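# Hang a headset on its stand by the headband

## Task

Place the headset upright on the stand's arm, resting by the top of its headband in the gap between the post and the lip, and leave it hanging still. The stand's arm, not the cable, must carry most of its weight, and the robot may carry at most a little. In the end, nothing but the robot, the stand and the cable may be in contact with the headset. The stand must stay upright and entirely on the table. The cable's loose end must lie over the table within its edges, and it must never drop far below the tabletop or stick far past the table edge at any moment, whether held or not. The two arms must never collide or push against each other hard. Once the headset hangs still, declare completion, then release it and move the grippers away.

## Robot and tools

Robot: two arms, left_arm and right_arm, each with a parallel two-finger gripper. Bases in the scene frame: left_arm at (-0.014, +0.234, 0) m, quat_wxyz (+0.997, 0, 0, -0.080); right_arm at (+0.036, -0.319, 0) m, quat_wxyz (+0.998, 0, 0, +0.064). The names are labels only, not image sides. Mounting plates and the metal frame behind the arms are fixed obstacles and count as part of the arm on their side in 'too close' messages.

Scene frame: origin on the tabletop midway between the arms, +z up, +x out over the table, left_arm on the +y side. Gripper frame: fingers point along +z, close and open along y. end_effector_position is the point between the pads, roughly 1 cm short of the fingertips. Printed hand positions can be off, more so at long reach.

State line: 'left_arm: ... | right_arm: ...' gives each gripper's position (m) and quat_wxyz in the scene frame. grip_measured is the measured finger opening on the command scale; the last Joint positions number is the opening in metres. 'Hand target' shows where the controller is currently driving each gripper. 'pose unreachable' means the clearance check altered or blocked that arm's command; HELD marks steps where a row was not fully sent. FAULT or OVER-TEMPERATURE FAULT lines mean an arm was stopped. MOTOR HOT warns from 75 °C; at 90 °C that arm halts for 10 s; at 100 °C it goes limp and drops. Holding loads heats motors, so don't hang on to weight longer than needed.

Row format (used by both execute_actions and move): one flat list of 14 numbers, each in [-1, 1]: dx, dy, dz, rx, ry, rz, opening for left_arm, then the same seven for right_arm. Always send all 14 even if one arm idles. dx..rz are an offset, not a pose: they are expressed in that gripper's own axes and measured from the gripper pose reported in the most recent result that shows it (before any such result, or in later calls within the same reply, from where the robot stands when the call starts). 1.0 equals 0.6 m of travel or 180 degrees; rx, ry, rz form a single rotation vector. opening is absolute: +1 fully open (0.094 m), -1 closed. To grip, command roughly 0.03 below grip_measured for a firm hold, a smaller gap for a lighter one. Pad force tops out near 50-62 N; thin parts under about 2 mm get less, and first contact can spike.

execute_actions: argument 'actions' is a list holding at most one item. Empty list = just read state. {'rows': [...], 'steps': n} runs up to 15 control steps of 1/30 s (default 15); each row is one step, the last row repeats if rows run out, and every row counts from the same reference pose, not from the previous row. {'steps': n} alone waits up to 300 steps counted from the previous result. Optional 'pictures' boolean toggles camera images (included by default). A rejected call sends nothing.

move: 'target' is one 14-number row as above (offsets from the last shown pose); optional 'speed' in m/s, 0.002 to 0.5, default 0.25, rotation capped at twice that in rad/s. Both grippers travel straight lines finishing together, over 0.5 to 10 s; anything longer is cut off at 10 s. Openings are sent at the start. Paths ignore obstacles and the other arm. The extra 'move:' line reports the ending (done, off_target, moving, held, fault) and limits (paced = pose clipped; held = steps blocked, after which the arm may dash faster than speed), plus each gripper's distance from its target.

wait: 'seconds' 0 to 10, sends nothing new. zoom_image: 'camera' (cam_head_left, cam_head_right, cam_high, cam_low, cam_left_wrist, cam_right_wrist, all 504x504) and 'region' [x0, y0, x1, y1] in pixels from the top-left, at most 504 by 504. read_manual: optional 'section', only 'licences'; no motion. finished_scene: 'scene' = the current scene's number; irreversible, call it only when the headset hangs still and the grippers are clear.

Controller behaviour: each step the command is clipped to within 70 mm and 16 degrees of the measured pose, then damped IK is applied with position prioritised over orientation. After an action an arm continues only to its last clipped pose, so large moves need several calls; check the result and send the remainder. Arms tend to finish a centimetre or more low and can sag further with repeated zero offsets; to hold an arm in place, send the correction back to its intended pose in the first call of a reply and zeros afterwards, raising the aim if it still hangs low. Zero offsets are not a pause: they pull the arm back to the reference pose. Elbows stop just short of straight. Joint ranges (rad): waist -2.618 to 3.054, shoulder 0 to 3.142, elbow 0 to 3.142, wrist pitch -1.571 to 1.571, wrist yaw -1.571 to 1.571, wrist roll -2.094 to 2.094. The simulation keeps running while replies are being written.

Cautions: approach contacts slowly, since speed raises impact and aiming past a contact raises pressing force. Keep the arms apart. Watch the cable's free end the whole time, keeping it over the table. Don't topple the stand or knock anything off the table, and avoid drops or slips. Occasional external tugs on held parts or pushes on loose objects may occur.

Each tool is called after "Request:" as name(argument=value, ...), one argument or row to a line, values as JSON.

## Session

Request:
execute_actions(
  actions=[],
)

Scene clock: 0.00 s of 4500.00 s.
left_arm: end_effector_position=(+0.6454, +0.0151, +0.3159) grip_measured=+1.000 end_effector_quat_wxyz=(+0.756, -0.125, +0.642, +0.029) | right_arm: end_effector_position=(+0.6547, -0.1403, +0.3170) grip_measured=+1.000 end_effector_quat_wxyz=(-0.591, +0.679, -0.319, +0.297)
Joint positions: left_arm=[-0.33   2.497  2.255  0.435 -0.711 -0.028  0.094] | right_arm=[ 0.015  2.142  1.937  0.059 -0.519 -1.67   0.094]
Joint velocities: left_arm=[ 0.002 -0.002  0.017 -0.007 -0.066 -0.007  0.   ] | right_arm=[-0.002  0.002 -0.017  0.022  0.007  0.007  0.   ]
Motor temperatures (°C, as the motors report them): left_arm=[26 27 28 28 26 28] | right_arm=[26 28 26 26 28 26]
Hand target (left_arm): +0.640, +0.018, +0.341; +0.769, -0.132, +0.626, +0.019
Hand target (right_arm): +0.653, -0.140, +0.318; -0.591, +0.680, -0.322, +0.293

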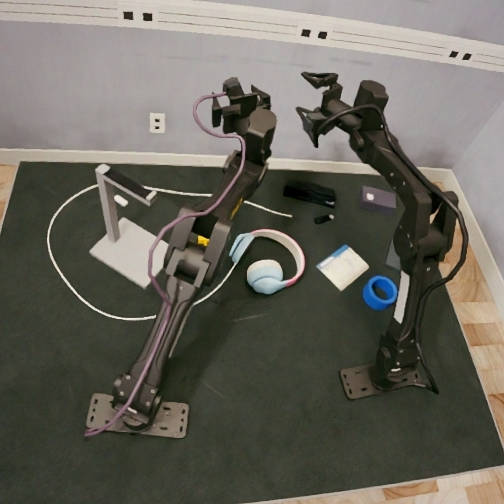

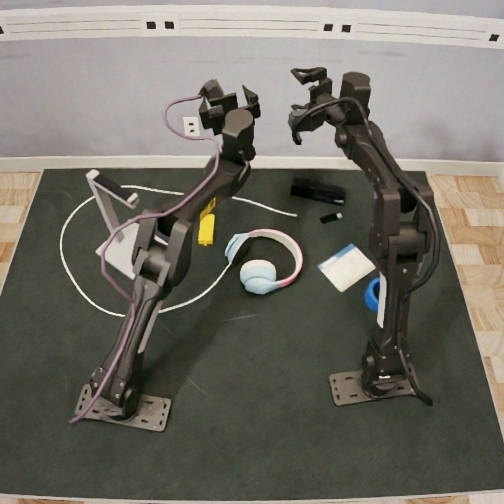

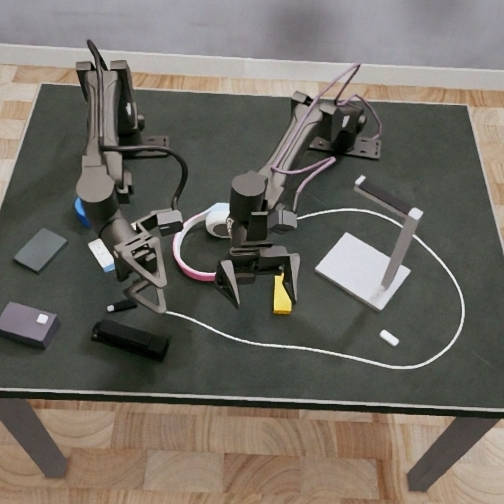

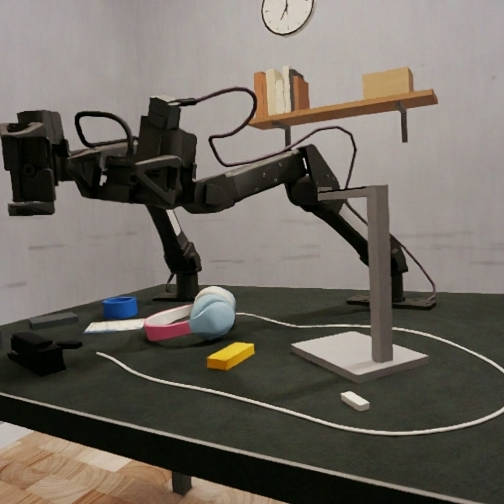

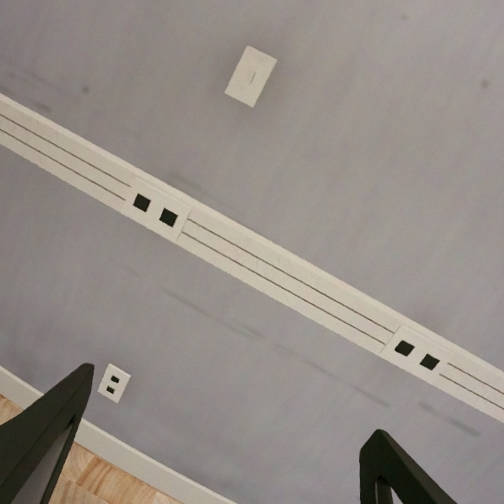

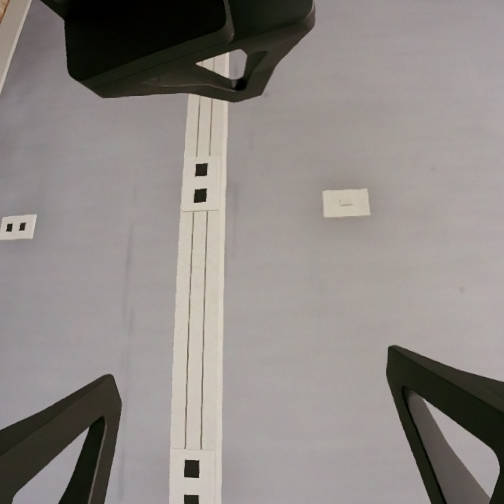

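Request:
move(
  target=[0,0,0,0,0,0,1,-0.035,0.09,-0.71,0,0,0,1],
)

Request:
move(
  target=[-0.005,0.115,-0.49,0.021,0.548,0.091,1,0,0,0,0,0,0,1],
)

Scene clock: 23.97 s of 4500.00 s.
left_arm: end_effector_position=(+0.6474, +0.0140, +0.3077) grip_measured=+1.000 end_effector_quat_wxyz=(+0.752, -0.122, +0.646, +0.032) | right_arm: end_effector_position=(+0.3484, -0.3949, +0.3191) grip_measured=+1.000 end_effector_quat_wxyz=(-0.587, +0.646, -0.340, +0.350)
Joint positions: left_arm=[-0.33   2.509  2.255  0.432 -0.711 -0.028  0.094] | right_arm=[-0.942  1.155  0.884 -0.039 -1.353 -1.927  0.094]
Joint velocities: left_arm=[-0.012 -0.002  0.022 -0.081  0.007 -0.007  0.   ] | right_arm=[ 0.002 -0.002 -0.007  0.022 -0.022  0.081  0.   ]
Motor temperatures (°C, as the motors report them): left_arm=[26 44 32 31 26 28] | right_arm=[26 38 30 29 28 26]
Hand target (left_arm): +0.645, +0.015, +0.316; +0.756, -0.125, +0.642, +0.029
Hand target (right_arm): +0.349, -0.392, +0.319; -0.589, +0.647, -0.339, +0.345
Off the commanded pose (left_arm): 0.008 m, 1 deg.
Off the commanded pose (right_arm): 0.044 m, 8 deg.
After step 90, 18.90 s passed at rest.
move: held (right_arm); limits=held; held on 10 of 62 steps (right_arm), including the last (right_arm)
pose unreachable (right arm): on one or more control steps of this call this arm could not follow its commanded pose, so it was not sent that pose on those steps. On the call's last step it was still not sent that pose. It may still have moved: this result reports where it is.
cause: the commanded pose would bring two parts of the arm too close to each other (its wrist (the part past joint 4) and its wrist camera, with joints 5 (wrist yaw) and 6 (wrist roll) between them).

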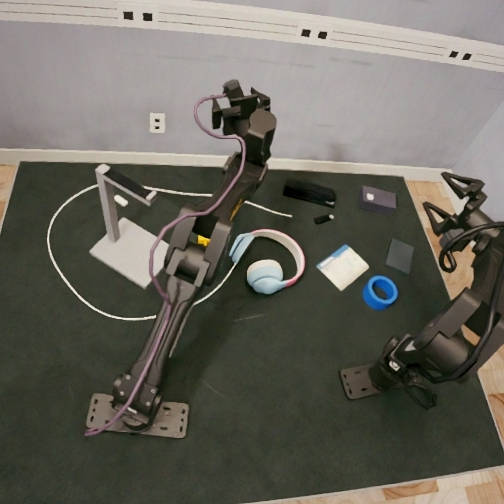

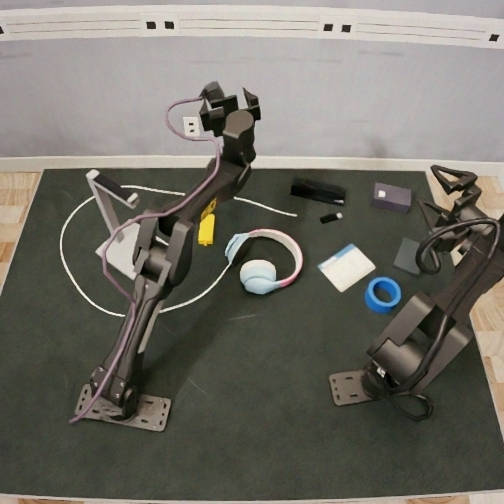

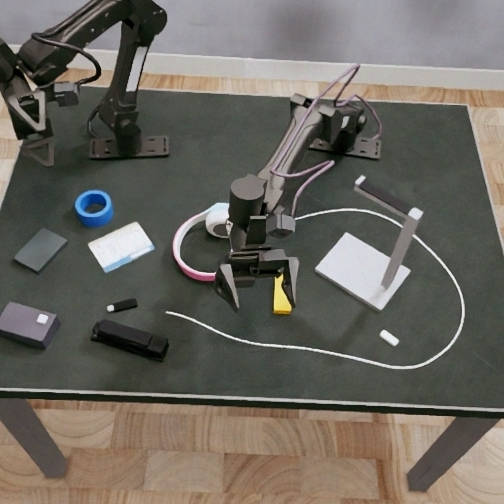

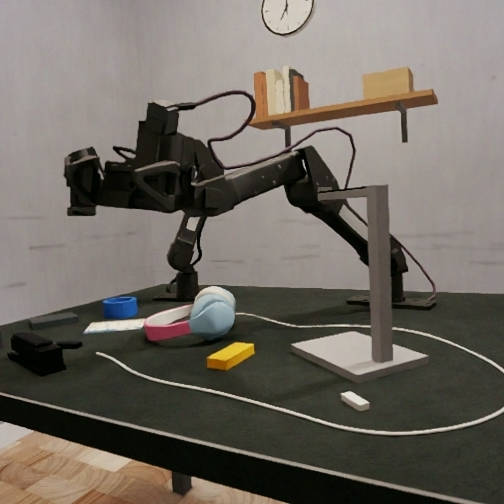

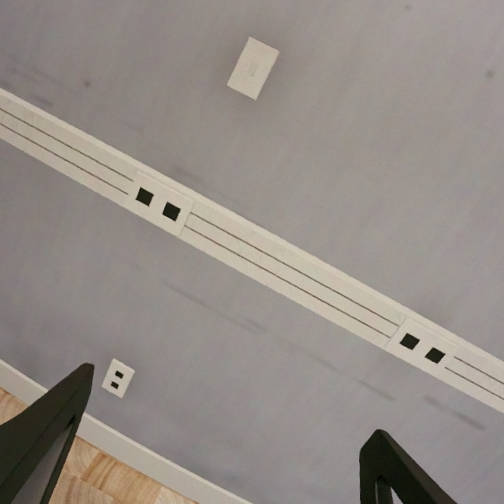

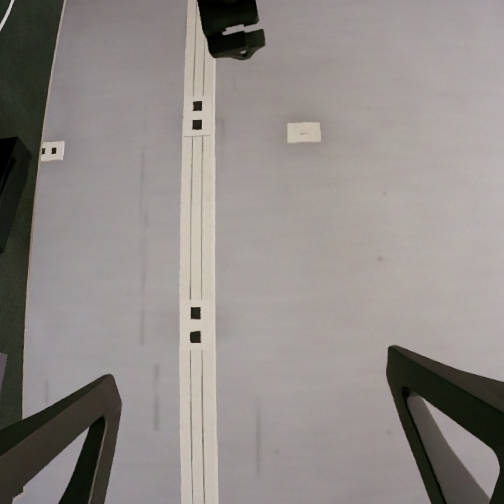

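Scene clock: 28.27 s of 4500.00 s.
left_arm: end_effector_position=(+0.3509, +0.0098, +0.2483) grip_measured=+1.000 end_effector_quat_wxyz=(+0.125, +0.006, +0.989, -0.081) | right_arm: end_effector_position=(+0.3485, -0.3950, +0.3195) grip_measured=+1.000 end_effector_quat_wxyz=(-0.587, +0.646, -0.339, +0.351)
Joint positions: left_arm=[-0.389  2.044  2.354 -1.582  0.01  -0.537  0.094] | right_arm=[-0.942  1.155  0.884 -0.036 -1.353 -1.927  0.094]
Joint velocities: left_arm=[ 0.012 -0.017 -0.002 -0.007  0.081  0.007  0.   ] | right_arm=[-0.012  0.007  0.017  0.051  0.022 -0.037  0.   ]
Motor temperatures (°C, as the motors report them): left_arm=[26 45 32 31 26 28] | right_arm=[26 36 30 29 28 26]
Hand target (left_arm): +0.347, +0.014, +0.259; +0.134, +0.006, +0.987, -0.089
Hand target (right_arm): +0.348, -0.395, +0.319; -0.587, +0.646, -0.340, +0.350
Off the commanded pose (left_arm): 0.014 m, 18 deg; orientation clipped at the last step of the last action.
Off the commanded pose (right_arm): 0.000 m, 0 deg.
joint sent to its limit (left arm) — the command would take joint 4 (wrist pitch) past its lower limit, so that joint was sent only as far as its limit.
move: off_target (left_arm); limits=paced

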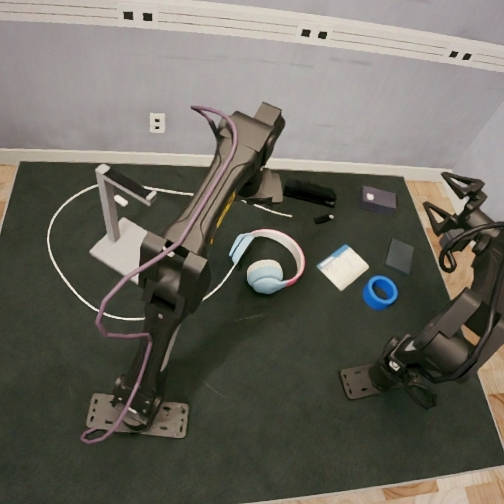

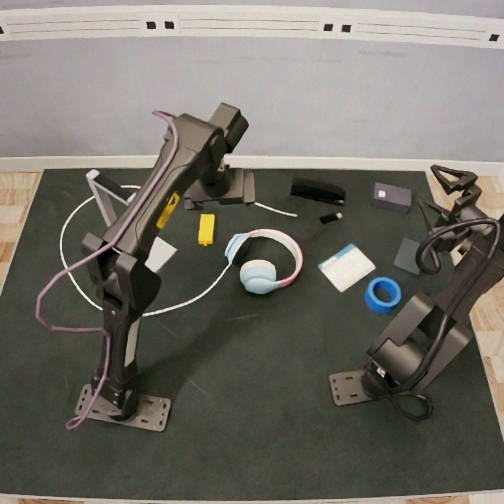

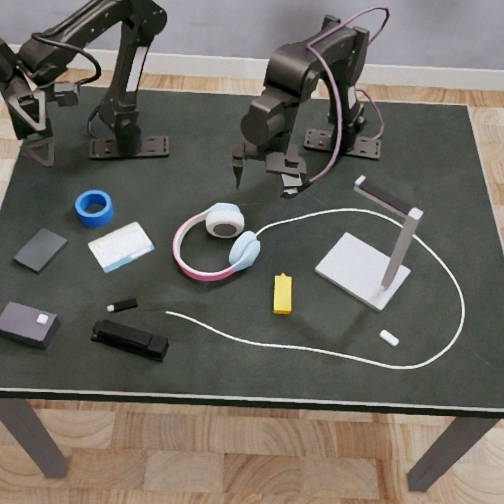

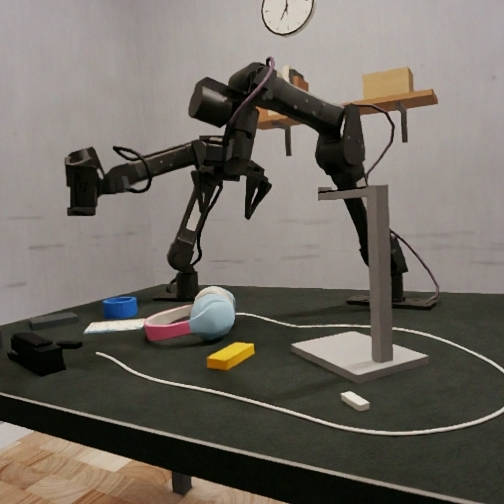

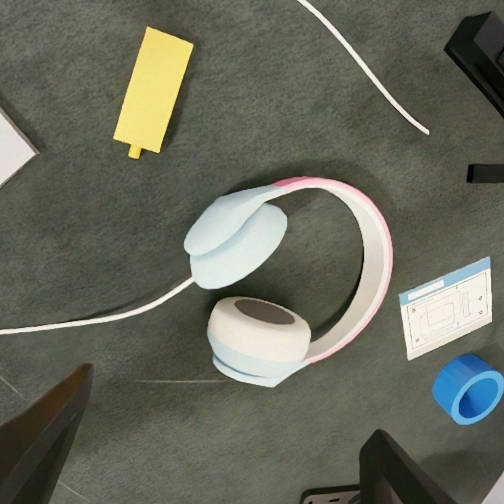

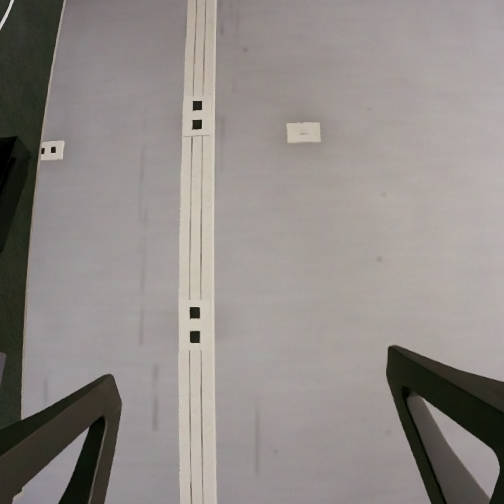

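Request:
move(
  target=[0.085,-0.21,0.24,-0.05,0.08,0.2,0.3,0,0,0,0,0,0,1],
)

Scene clock: 66.07 s of 4500.00 s.
left_arm: end_effector_position=(+0.3280, -0.1353, +0.0983) grip_measured=+0.302 end_effector_quat_wxyz=(+0.057, +0.311, +0.949, +0.004) | right_arm: end_effector_position=(+0.3485, -0.3950, +0.3197) grip_measured=+1.000 end_effector_quat_wxyz=(-0.586, +0.647, -0.338, +0.352)
Joint positions: left_arm=[-0.688  2.576  2.681 -1.582 -0.065 -0.212  0.061] | right_arm=[-0.942  1.155  0.884 -0.033 -1.353 -1.927  0.094]
Joint velocities: left_arm=[ 0.002 -0.002 -0.017 -0.037 -0.037  0.081 -0.   ] | right_arm=[-0.007  0.007  0.002 -0.066  0.037 -0.051  0.   ]
Motor temperatures (°C, as the motors report them): left_arm=[26 43 31 30 26 28] | right_arm=[26 31 31 30 28 26]
Hand target (left_arm): +0.335, -0.137, +0.117; +0.085, +0.312, +0.946, -0.001
Hand target (right_arm): +0.348, -0.395, +0.319; -0.587, +0.646, -0.339, +0.351
Off the commanded pose (left_arm): 0.020 m, 6 deg.
Off the commanded pose (right_arm): 0.000 m, 0 deg.
joint sent to its limit (left arm) — the command would take joint 4 (wrist pitch) past its lower limit, so that joint was sent only as far as its limit.
After step 90, 32.90 s passed at rest.
move: off_target (left_arm)

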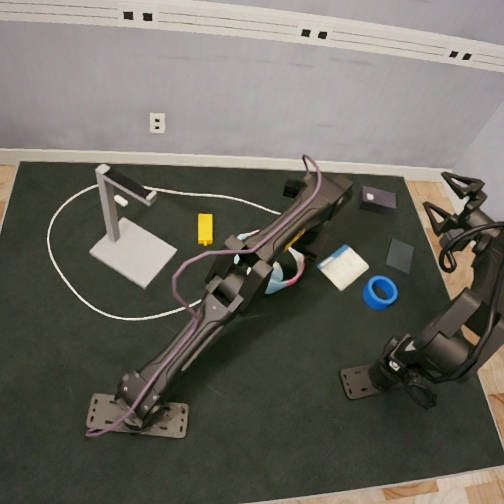

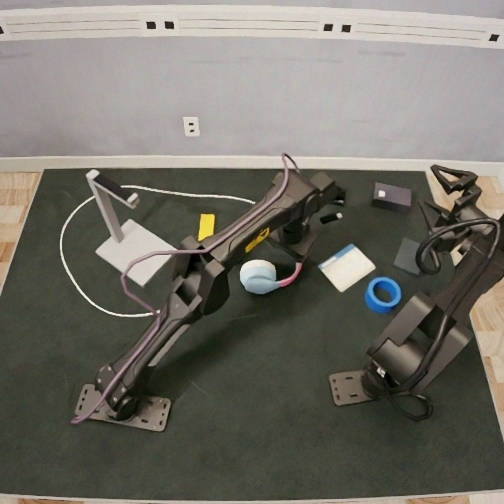

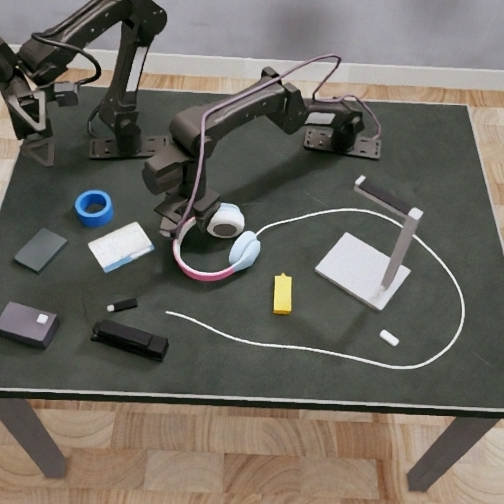

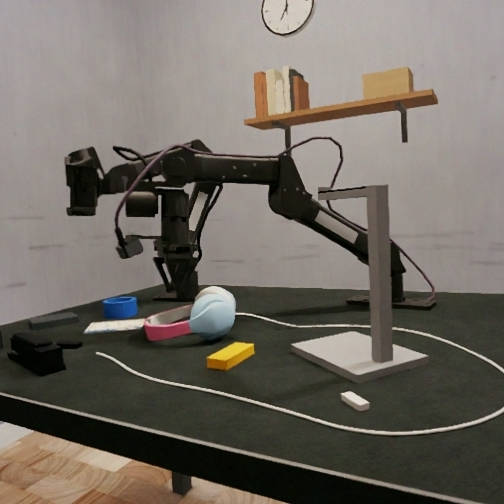

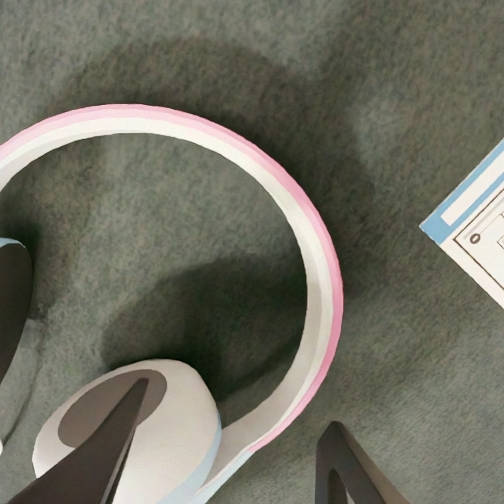

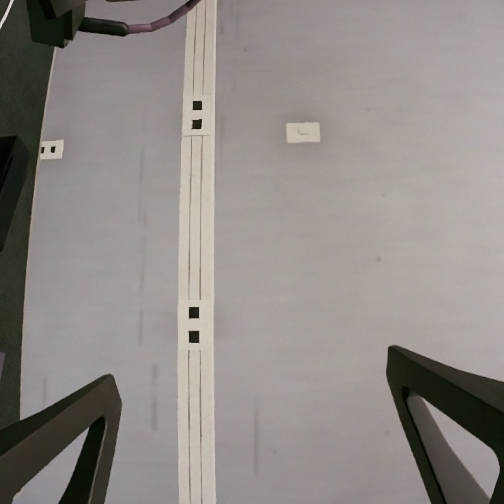

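Request:
move(
  target=[-0.06,-0.06,0.05,0,0,0,0.3,0,0,0,0,0,0,1],
)

Scene clock: 71.07 s of 4500.00 s.
left_arm: end_effector_position=(+0.3307, -0.1770, +0.0498) grip_measured=+0.302 end_effector_quat_wxyz=(+0.072, +0.317, +0.946, -0.007) | right_arm: end_effector_position=(+0.3486, -0.3951, +0.3201) grip_measured=+1.000 end_effector_quat_wxyz=(-0.586, +0.647, -0.337, +0.353)
Joint positions: left_arm=[-0.736  2.766  2.85  -1.526 -0.066 -0.245  0.061] | right_arm=[-0.942  1.155  0.884 -0.03  -1.353 -1.927  0.094]
Joint velocities: left_arm=[-0.007  0.002  0.007  0.007 -0.022 -0.022 -0.001] | right_arm=[-0.022  0.002 -0.012 -0.022 -0.007 -0.037  0.   ]
Motor temperatures (°C, as the motors report them): left_arm=[26 45 31 30 26 28] | right_arm=[26 31 31 30 28 26]
Hand target (left_arm): +0.339, -0.185, +0.071; +0.103, +0.311, +0.944, -0.025
Hand target (right_arm): +0.349, -0.395, +0.320; -0.586, +0.647, -0.338, +0.352
Off the commanded pose (left_arm): 0.024 m, 2 deg.
Off the commanded pose (right_arm): 0.000 m, 0 deg.
elbow stopped short (left arm): the move would have taken joint 3 (elbow) straighter than the controller allows; a more bent joint 3 avoids this.
After step 90, 1.03 s passed at rest.
move: off_target (left_arm)

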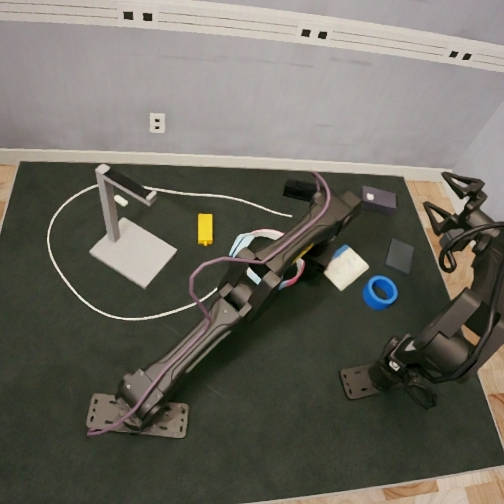

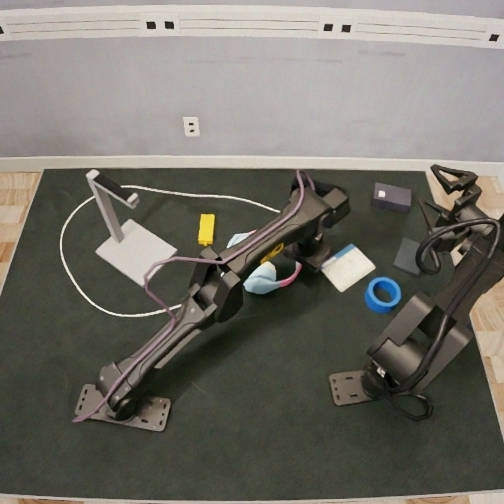

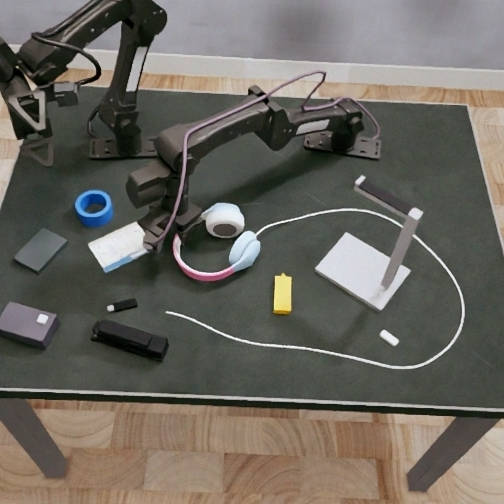

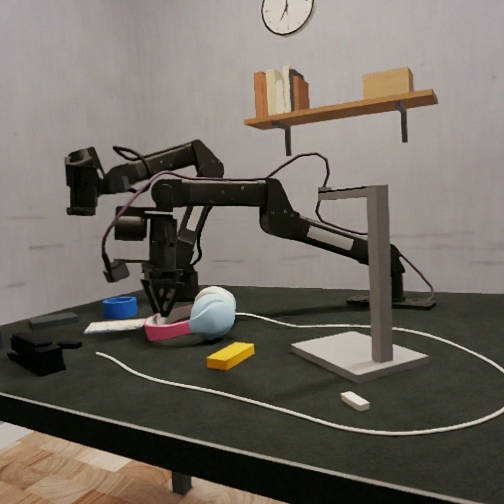

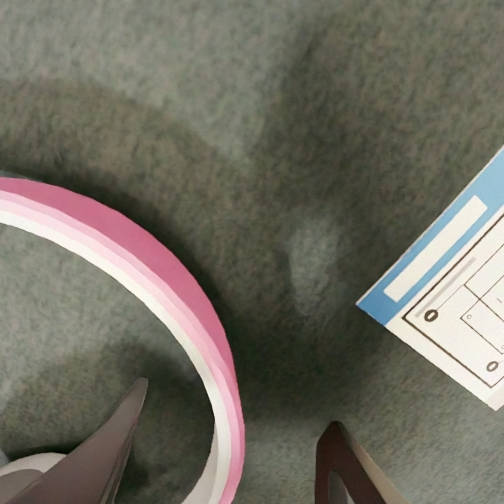

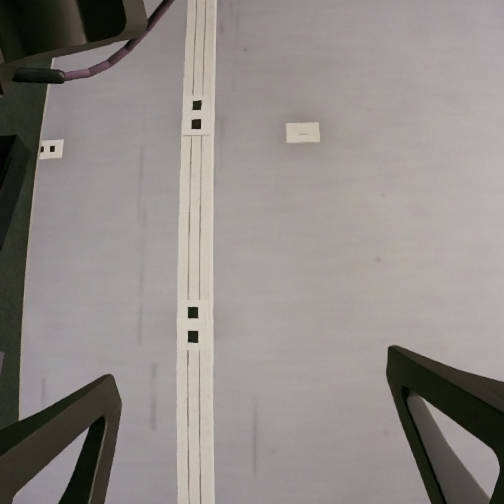

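Request:
move(
  target=[-0.01,0.01,0.02,0,-0.04,0,0.3,0,0,0,0,0,0,1],
  speed=0.05,
)

Request:
move(
  target=[0,0,-0.02,0,0,0,-1,0,0,0,0,0,0,1],
  speed=0.01,
)

Scene clock: 79.27 s of 4500.00 s.
left_arm: end_effector_position=(+0.3326, -0.1761, +0.0213) grip_measured=+0.301 end_effector_quat_wxyz=(+0.105, +0.319, +0.942, -0.021) | right_arm: end_effector_position=(+0.3487, -0.3952, +0.3204) grip_measured=+1.000 end_effector_quat_wxyz=(-0.586, +0.647, -0.336, +0.354)
Joint positions: left_arm=[-0.736  2.525  2.258 -1.103 -0.077 -0.236  0.061] | right_arm=[-0.942  1.155  0.884 -0.027 -1.353 -1.927  0.094]
Joint velocities: left_arm=[ 0.022  0.017 -0.022  0.037 -0.037 -0.007  0.001] | right_arm=[ 0.007  0.002  0.002 -0.095  0.022 -0.022  0.   ]
Motor temperatures (°C, as the motors report them): left_arm=[26 48 32 30 26 28] | right_arm=[26 31 31 30 28 26]
Hand target (left_arm): +0.341, -0.177, +0.039; +0.131, +0.316, +0.939, -0.026
Hand target (right_arm): +0.349, -0.395, +0.320; -0.586, +0.647, -0.337, +0.353
Off the commanded pose (left_arm): 0.019 m, 3 deg.
Off the commanded pose (right_arm): 0.000 m, 0 deg.
After step 110, 2.77 s passed at rest.
move: off_target (left_arm)

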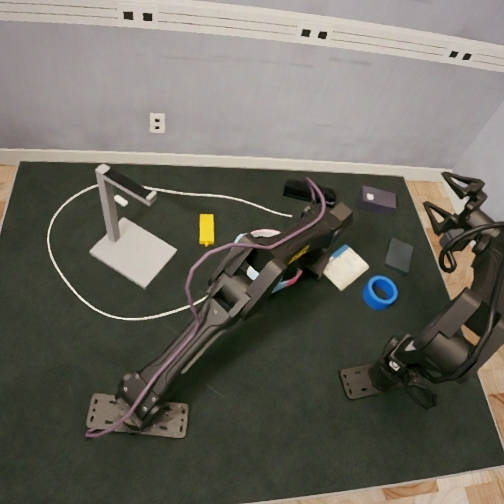

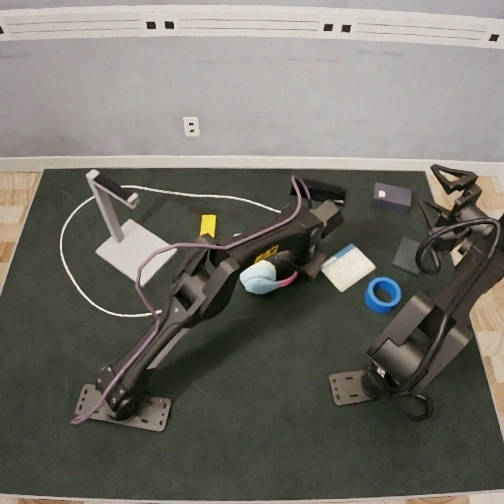

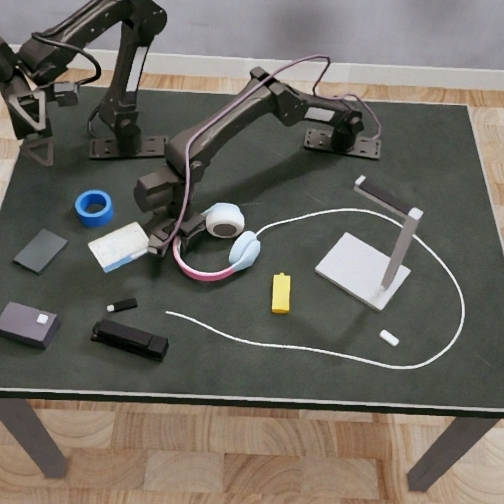

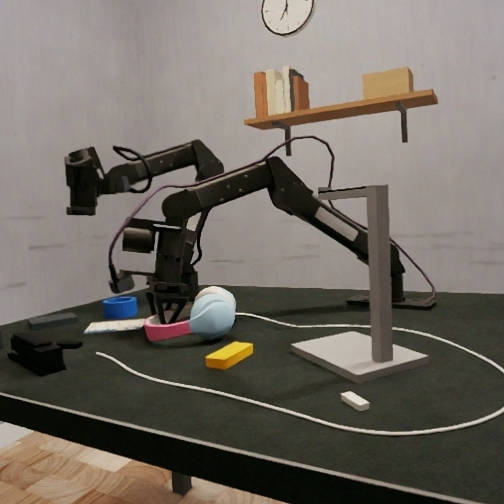

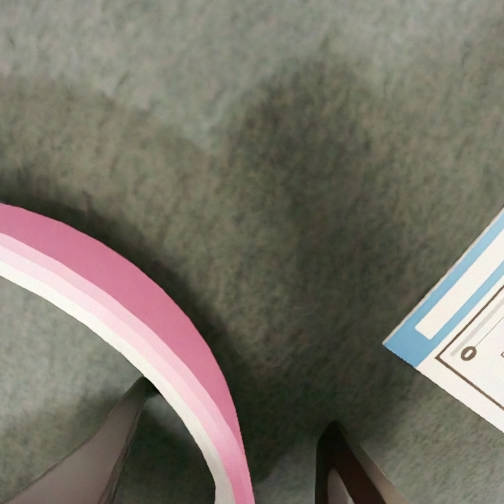

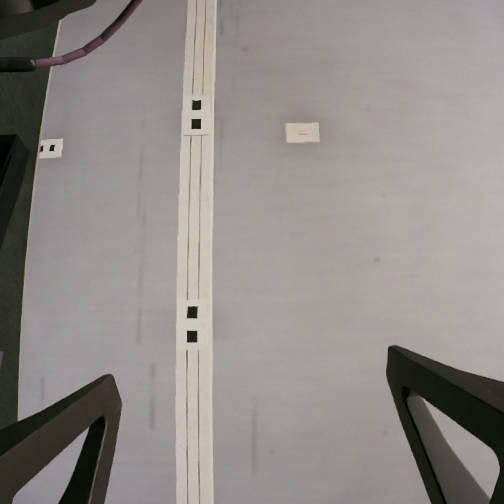

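Scene clock: 80.70 s of 4500.00 s.
left_arm: end_effector_position=(+0.3343, -0.1700, +0.0218) grip_measured=-0.808 end_effector_quat_wxyz=(+0.107, +0.321, +0.941, -0.005) | right_arm: end_effector_position=(+0.3487, -0.3952, +0.3207) grip_measured=+1.000 end_effector_quat_wxyz=(-0.585, +0.647, -0.335, +0.355)
Joint positions: left_arm=[-0.736  2.524  2.258 -1.118 -0.107 -0.228  0.009] | right_arm=[-0.942  1.155  0.884 -0.025 -1.353 -1.927  0.094]
Joint velocities: left_arm=[ 0.027 -0.022  0.002 -0.081 -0.11   0.022 -0.001] | right_arm=[-0.012 -0.002 -0.002 -0.066 -0.051 -0.037  0.   ]
Motor temperatures (°C, as the motors report them): left_arm=[26 48 32 30 26 28] | right_arm=[26 31 31 30 28 26]
Hand target (left_arm): +0.330, -0.175, +0.033; +0.105, +0.319, +0.942, -0.021
Hand target (right_arm): +0.349, -0.395, +0.320; -0.586, +0.647, -0.336, +0.354
Off the commanded pose (left_arm): 0.013 m, 2 deg.
Off the commanded pose (right_arm): 0.000 m, 0 deg.
move: off_target (left_arm)

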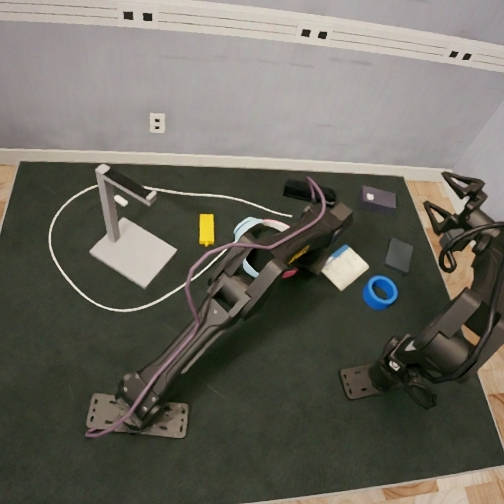

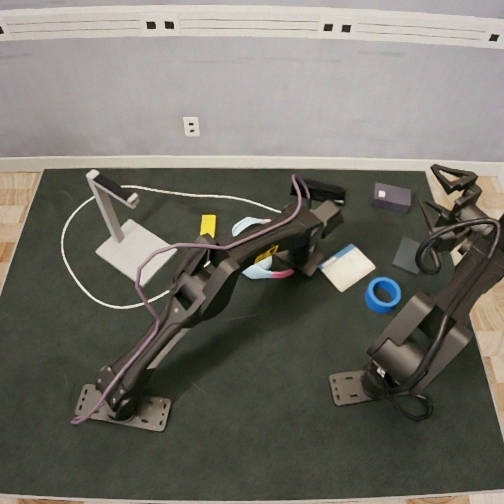

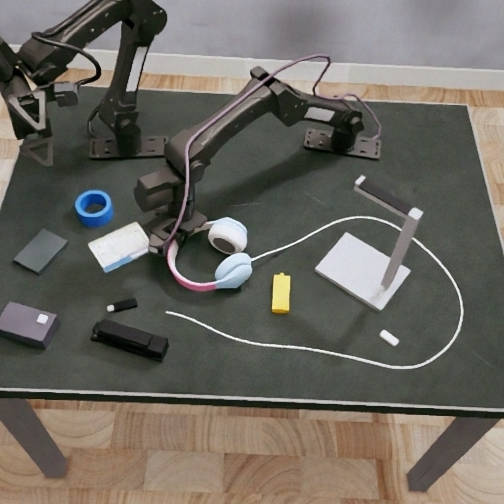

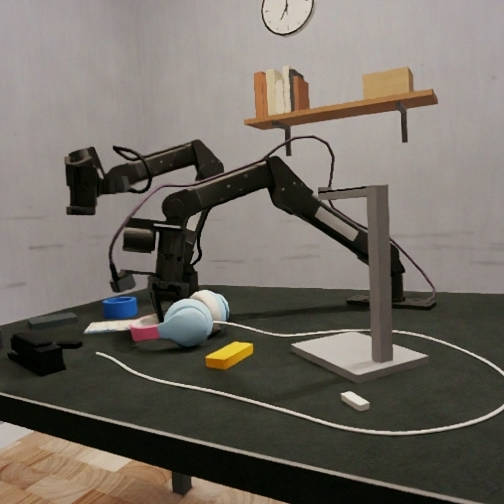

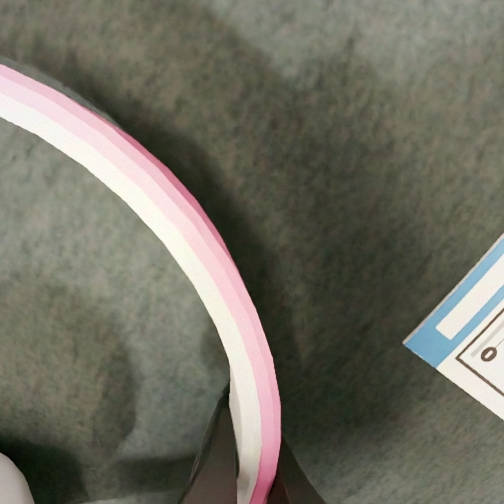

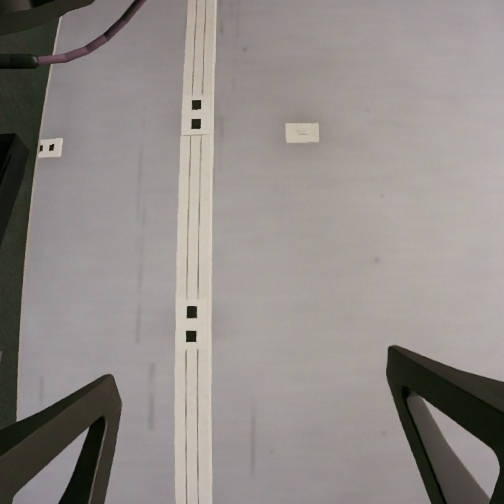

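Request:
move(
  target=[0,0.15,-0.3,0,-0.1,0,-1,0,0,0,0,0,0,1],
  speed=0.15,
)

Request:
move(
  target=[-0.15,0,-0.17,0,-0.33,0,-1,0,0,0,0,0,0,1],
  speed=0.15,
)

Scene clock: 88.37 s of 4500.00 s.
left_arm: end_effector_position=(+0.3449, -0.0858, +0.1814) grip_measured=-0.808 end_effector_quat_wxyz=(+0.222, +0.316, +0.921, -0.051) | right_arm: end_effector_position=(+0.3488, -0.3953, +0.3210) grip_measured=+1.000 end_effector_quat_wxyz=(-0.585, +0.648, -0.334, +0.356)
Joint positions: left_arm=[-0.603  1.976  1.908 -1.052 -0.09  -0.081  0.009] | right_arm=[-0.942  1.155  0.884 -0.021 -1.353 -1.927  0.094]
Joint velocities: left_arm=[-0.002 -0.002  0.002  0.007 -0.022 -0.007 -0.001] | right_arm=[-0.007  0.002  0.027  0.051 -0.051 -0.066  0.   ]
Motor temperatures (°C, as the motors report them): left_arm=[26 50 32 30 26 28] | right_arm=[26 30 31 30 28 26]
Hand target (left_arm): +0.351, -0.084, +0.204; +0.254, +0.317, +0.912, -0.052
Hand target (right_arm): +0.349, -0.395, +0.321; -0.585, +0.647, -0.335, +0.355
Off the commanded pose (left_arm): 0.023 m, 4 deg.
Off the commanded pose (right_arm): 0.000 m, 0 deg.
After step 90, 2.93 s passed at rest.
move: off_target (left_arm)

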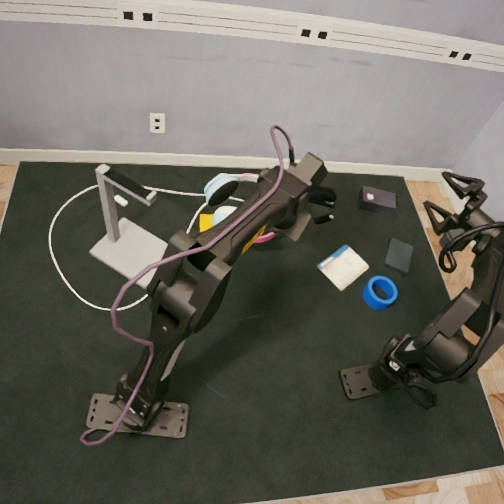

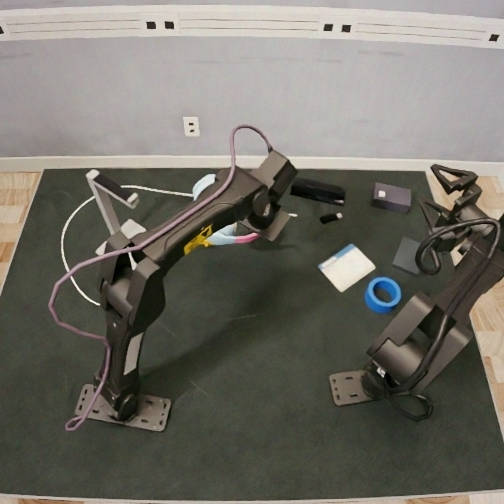

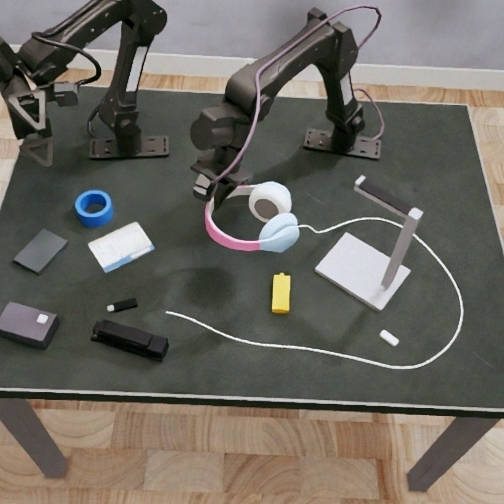

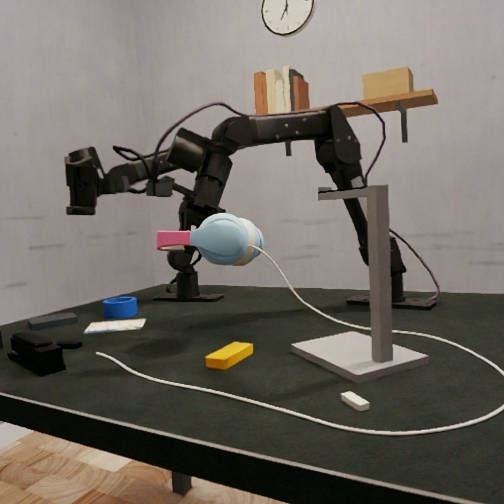

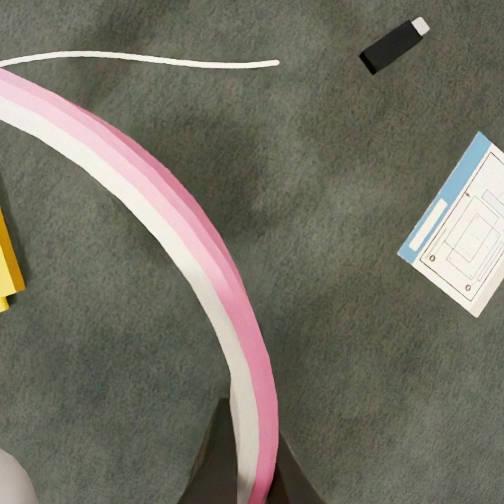

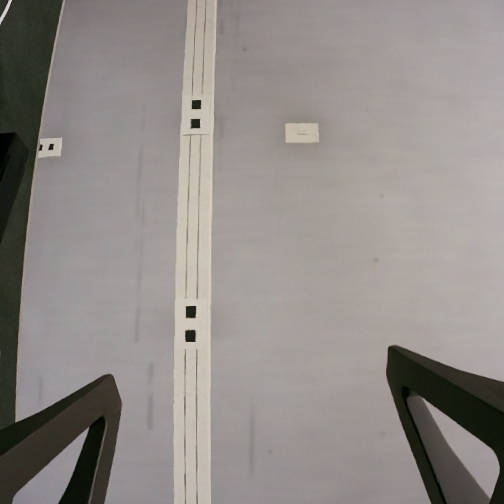

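Scene clock: 92.43 s of 4500.00 s.
left_arm: end_effector_position=(+0.3694, -0.1115, +0.2733) grip_measured=-0.808 end_effector_quat_wxyz=(+0.605, +0.259, +0.728, -0.191) | right_arm: end_effector_position=(+0.3489, -0.3954, +0.3213) grip_measured=+1.000 end_effector_quat_wxyz=(-0.585, +0.648, -0.333, +0.357)
Joint positions: left_arm=[-0.62   1.603  1.12   0.285 -0.13   0.01   0.009] | right_arm=[-0.942  1.155  0.884 -0.018 -1.353 -1.927  0.094]
Joint velocities: left_arm=[ 0.007 -0.007 -0.002  0.022 -0.081  0.037 -0.001] | right_arm=[-0.002 -0.002  0.007 -0.007 -0.066 -0.051  0.   ]
Motor temperatures (°C, as the motors report them): left_arm=[26 49 32 31 26 28] | right_arm=[26 30 31 30 28 26]
Hand target (left_arm): +0.369, -0.111, +0.313; +0.650, +0.249, +0.691, -0.194
Hand target (right_arm): +0.349, -0.395, +0.321; -0.585, +0.648, -0.334, +0.356
Off the commanded pose (left_arm): 0.039 m, 7 deg.
Off the commanded pose (right_arm): 0.000 m, 0 deg.
move: off_target (left_arm)

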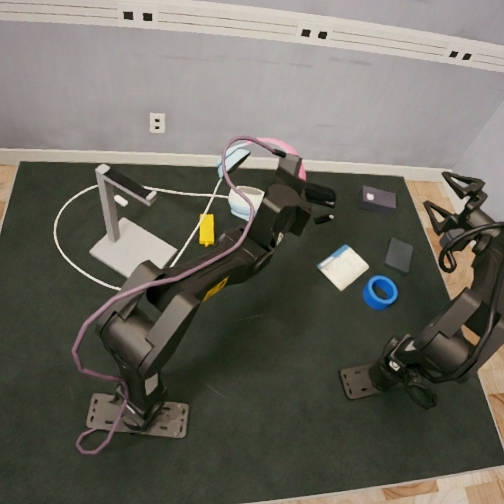

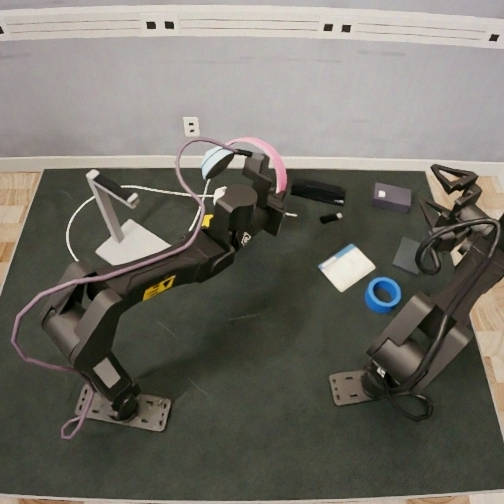

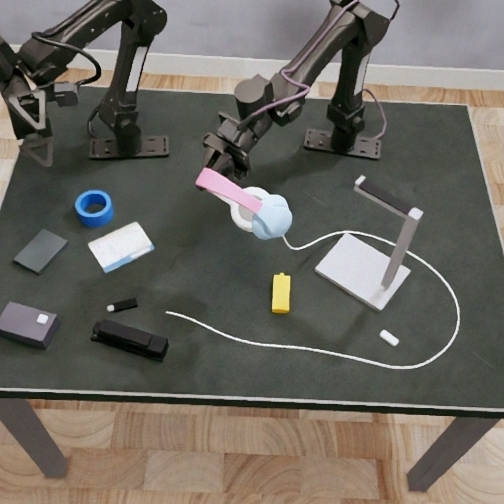

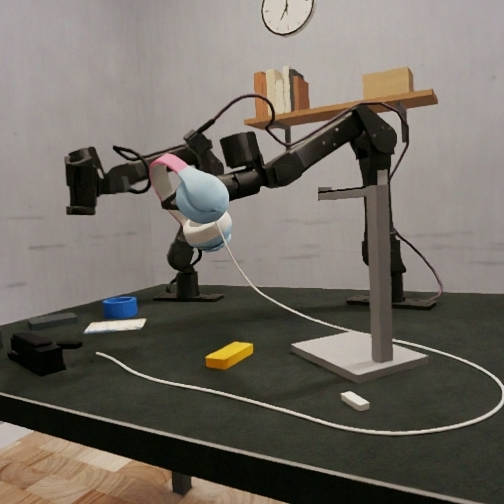

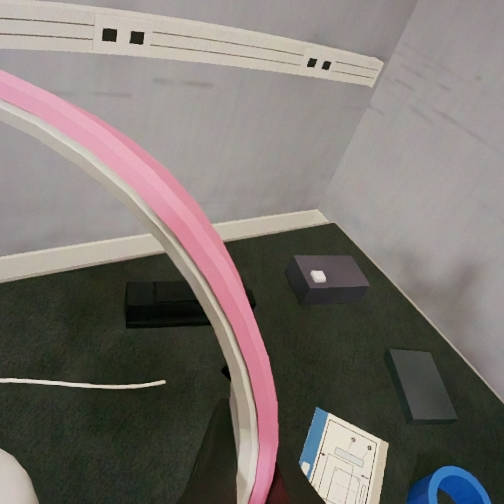

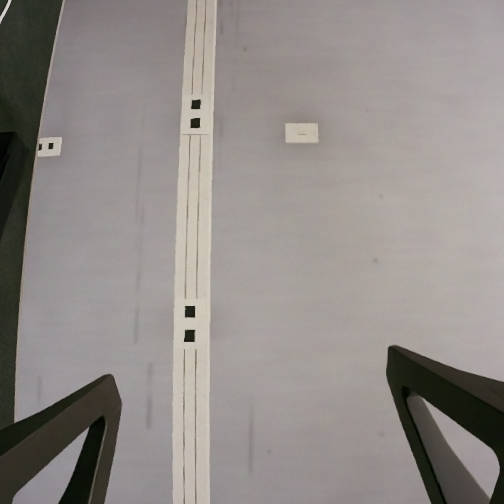

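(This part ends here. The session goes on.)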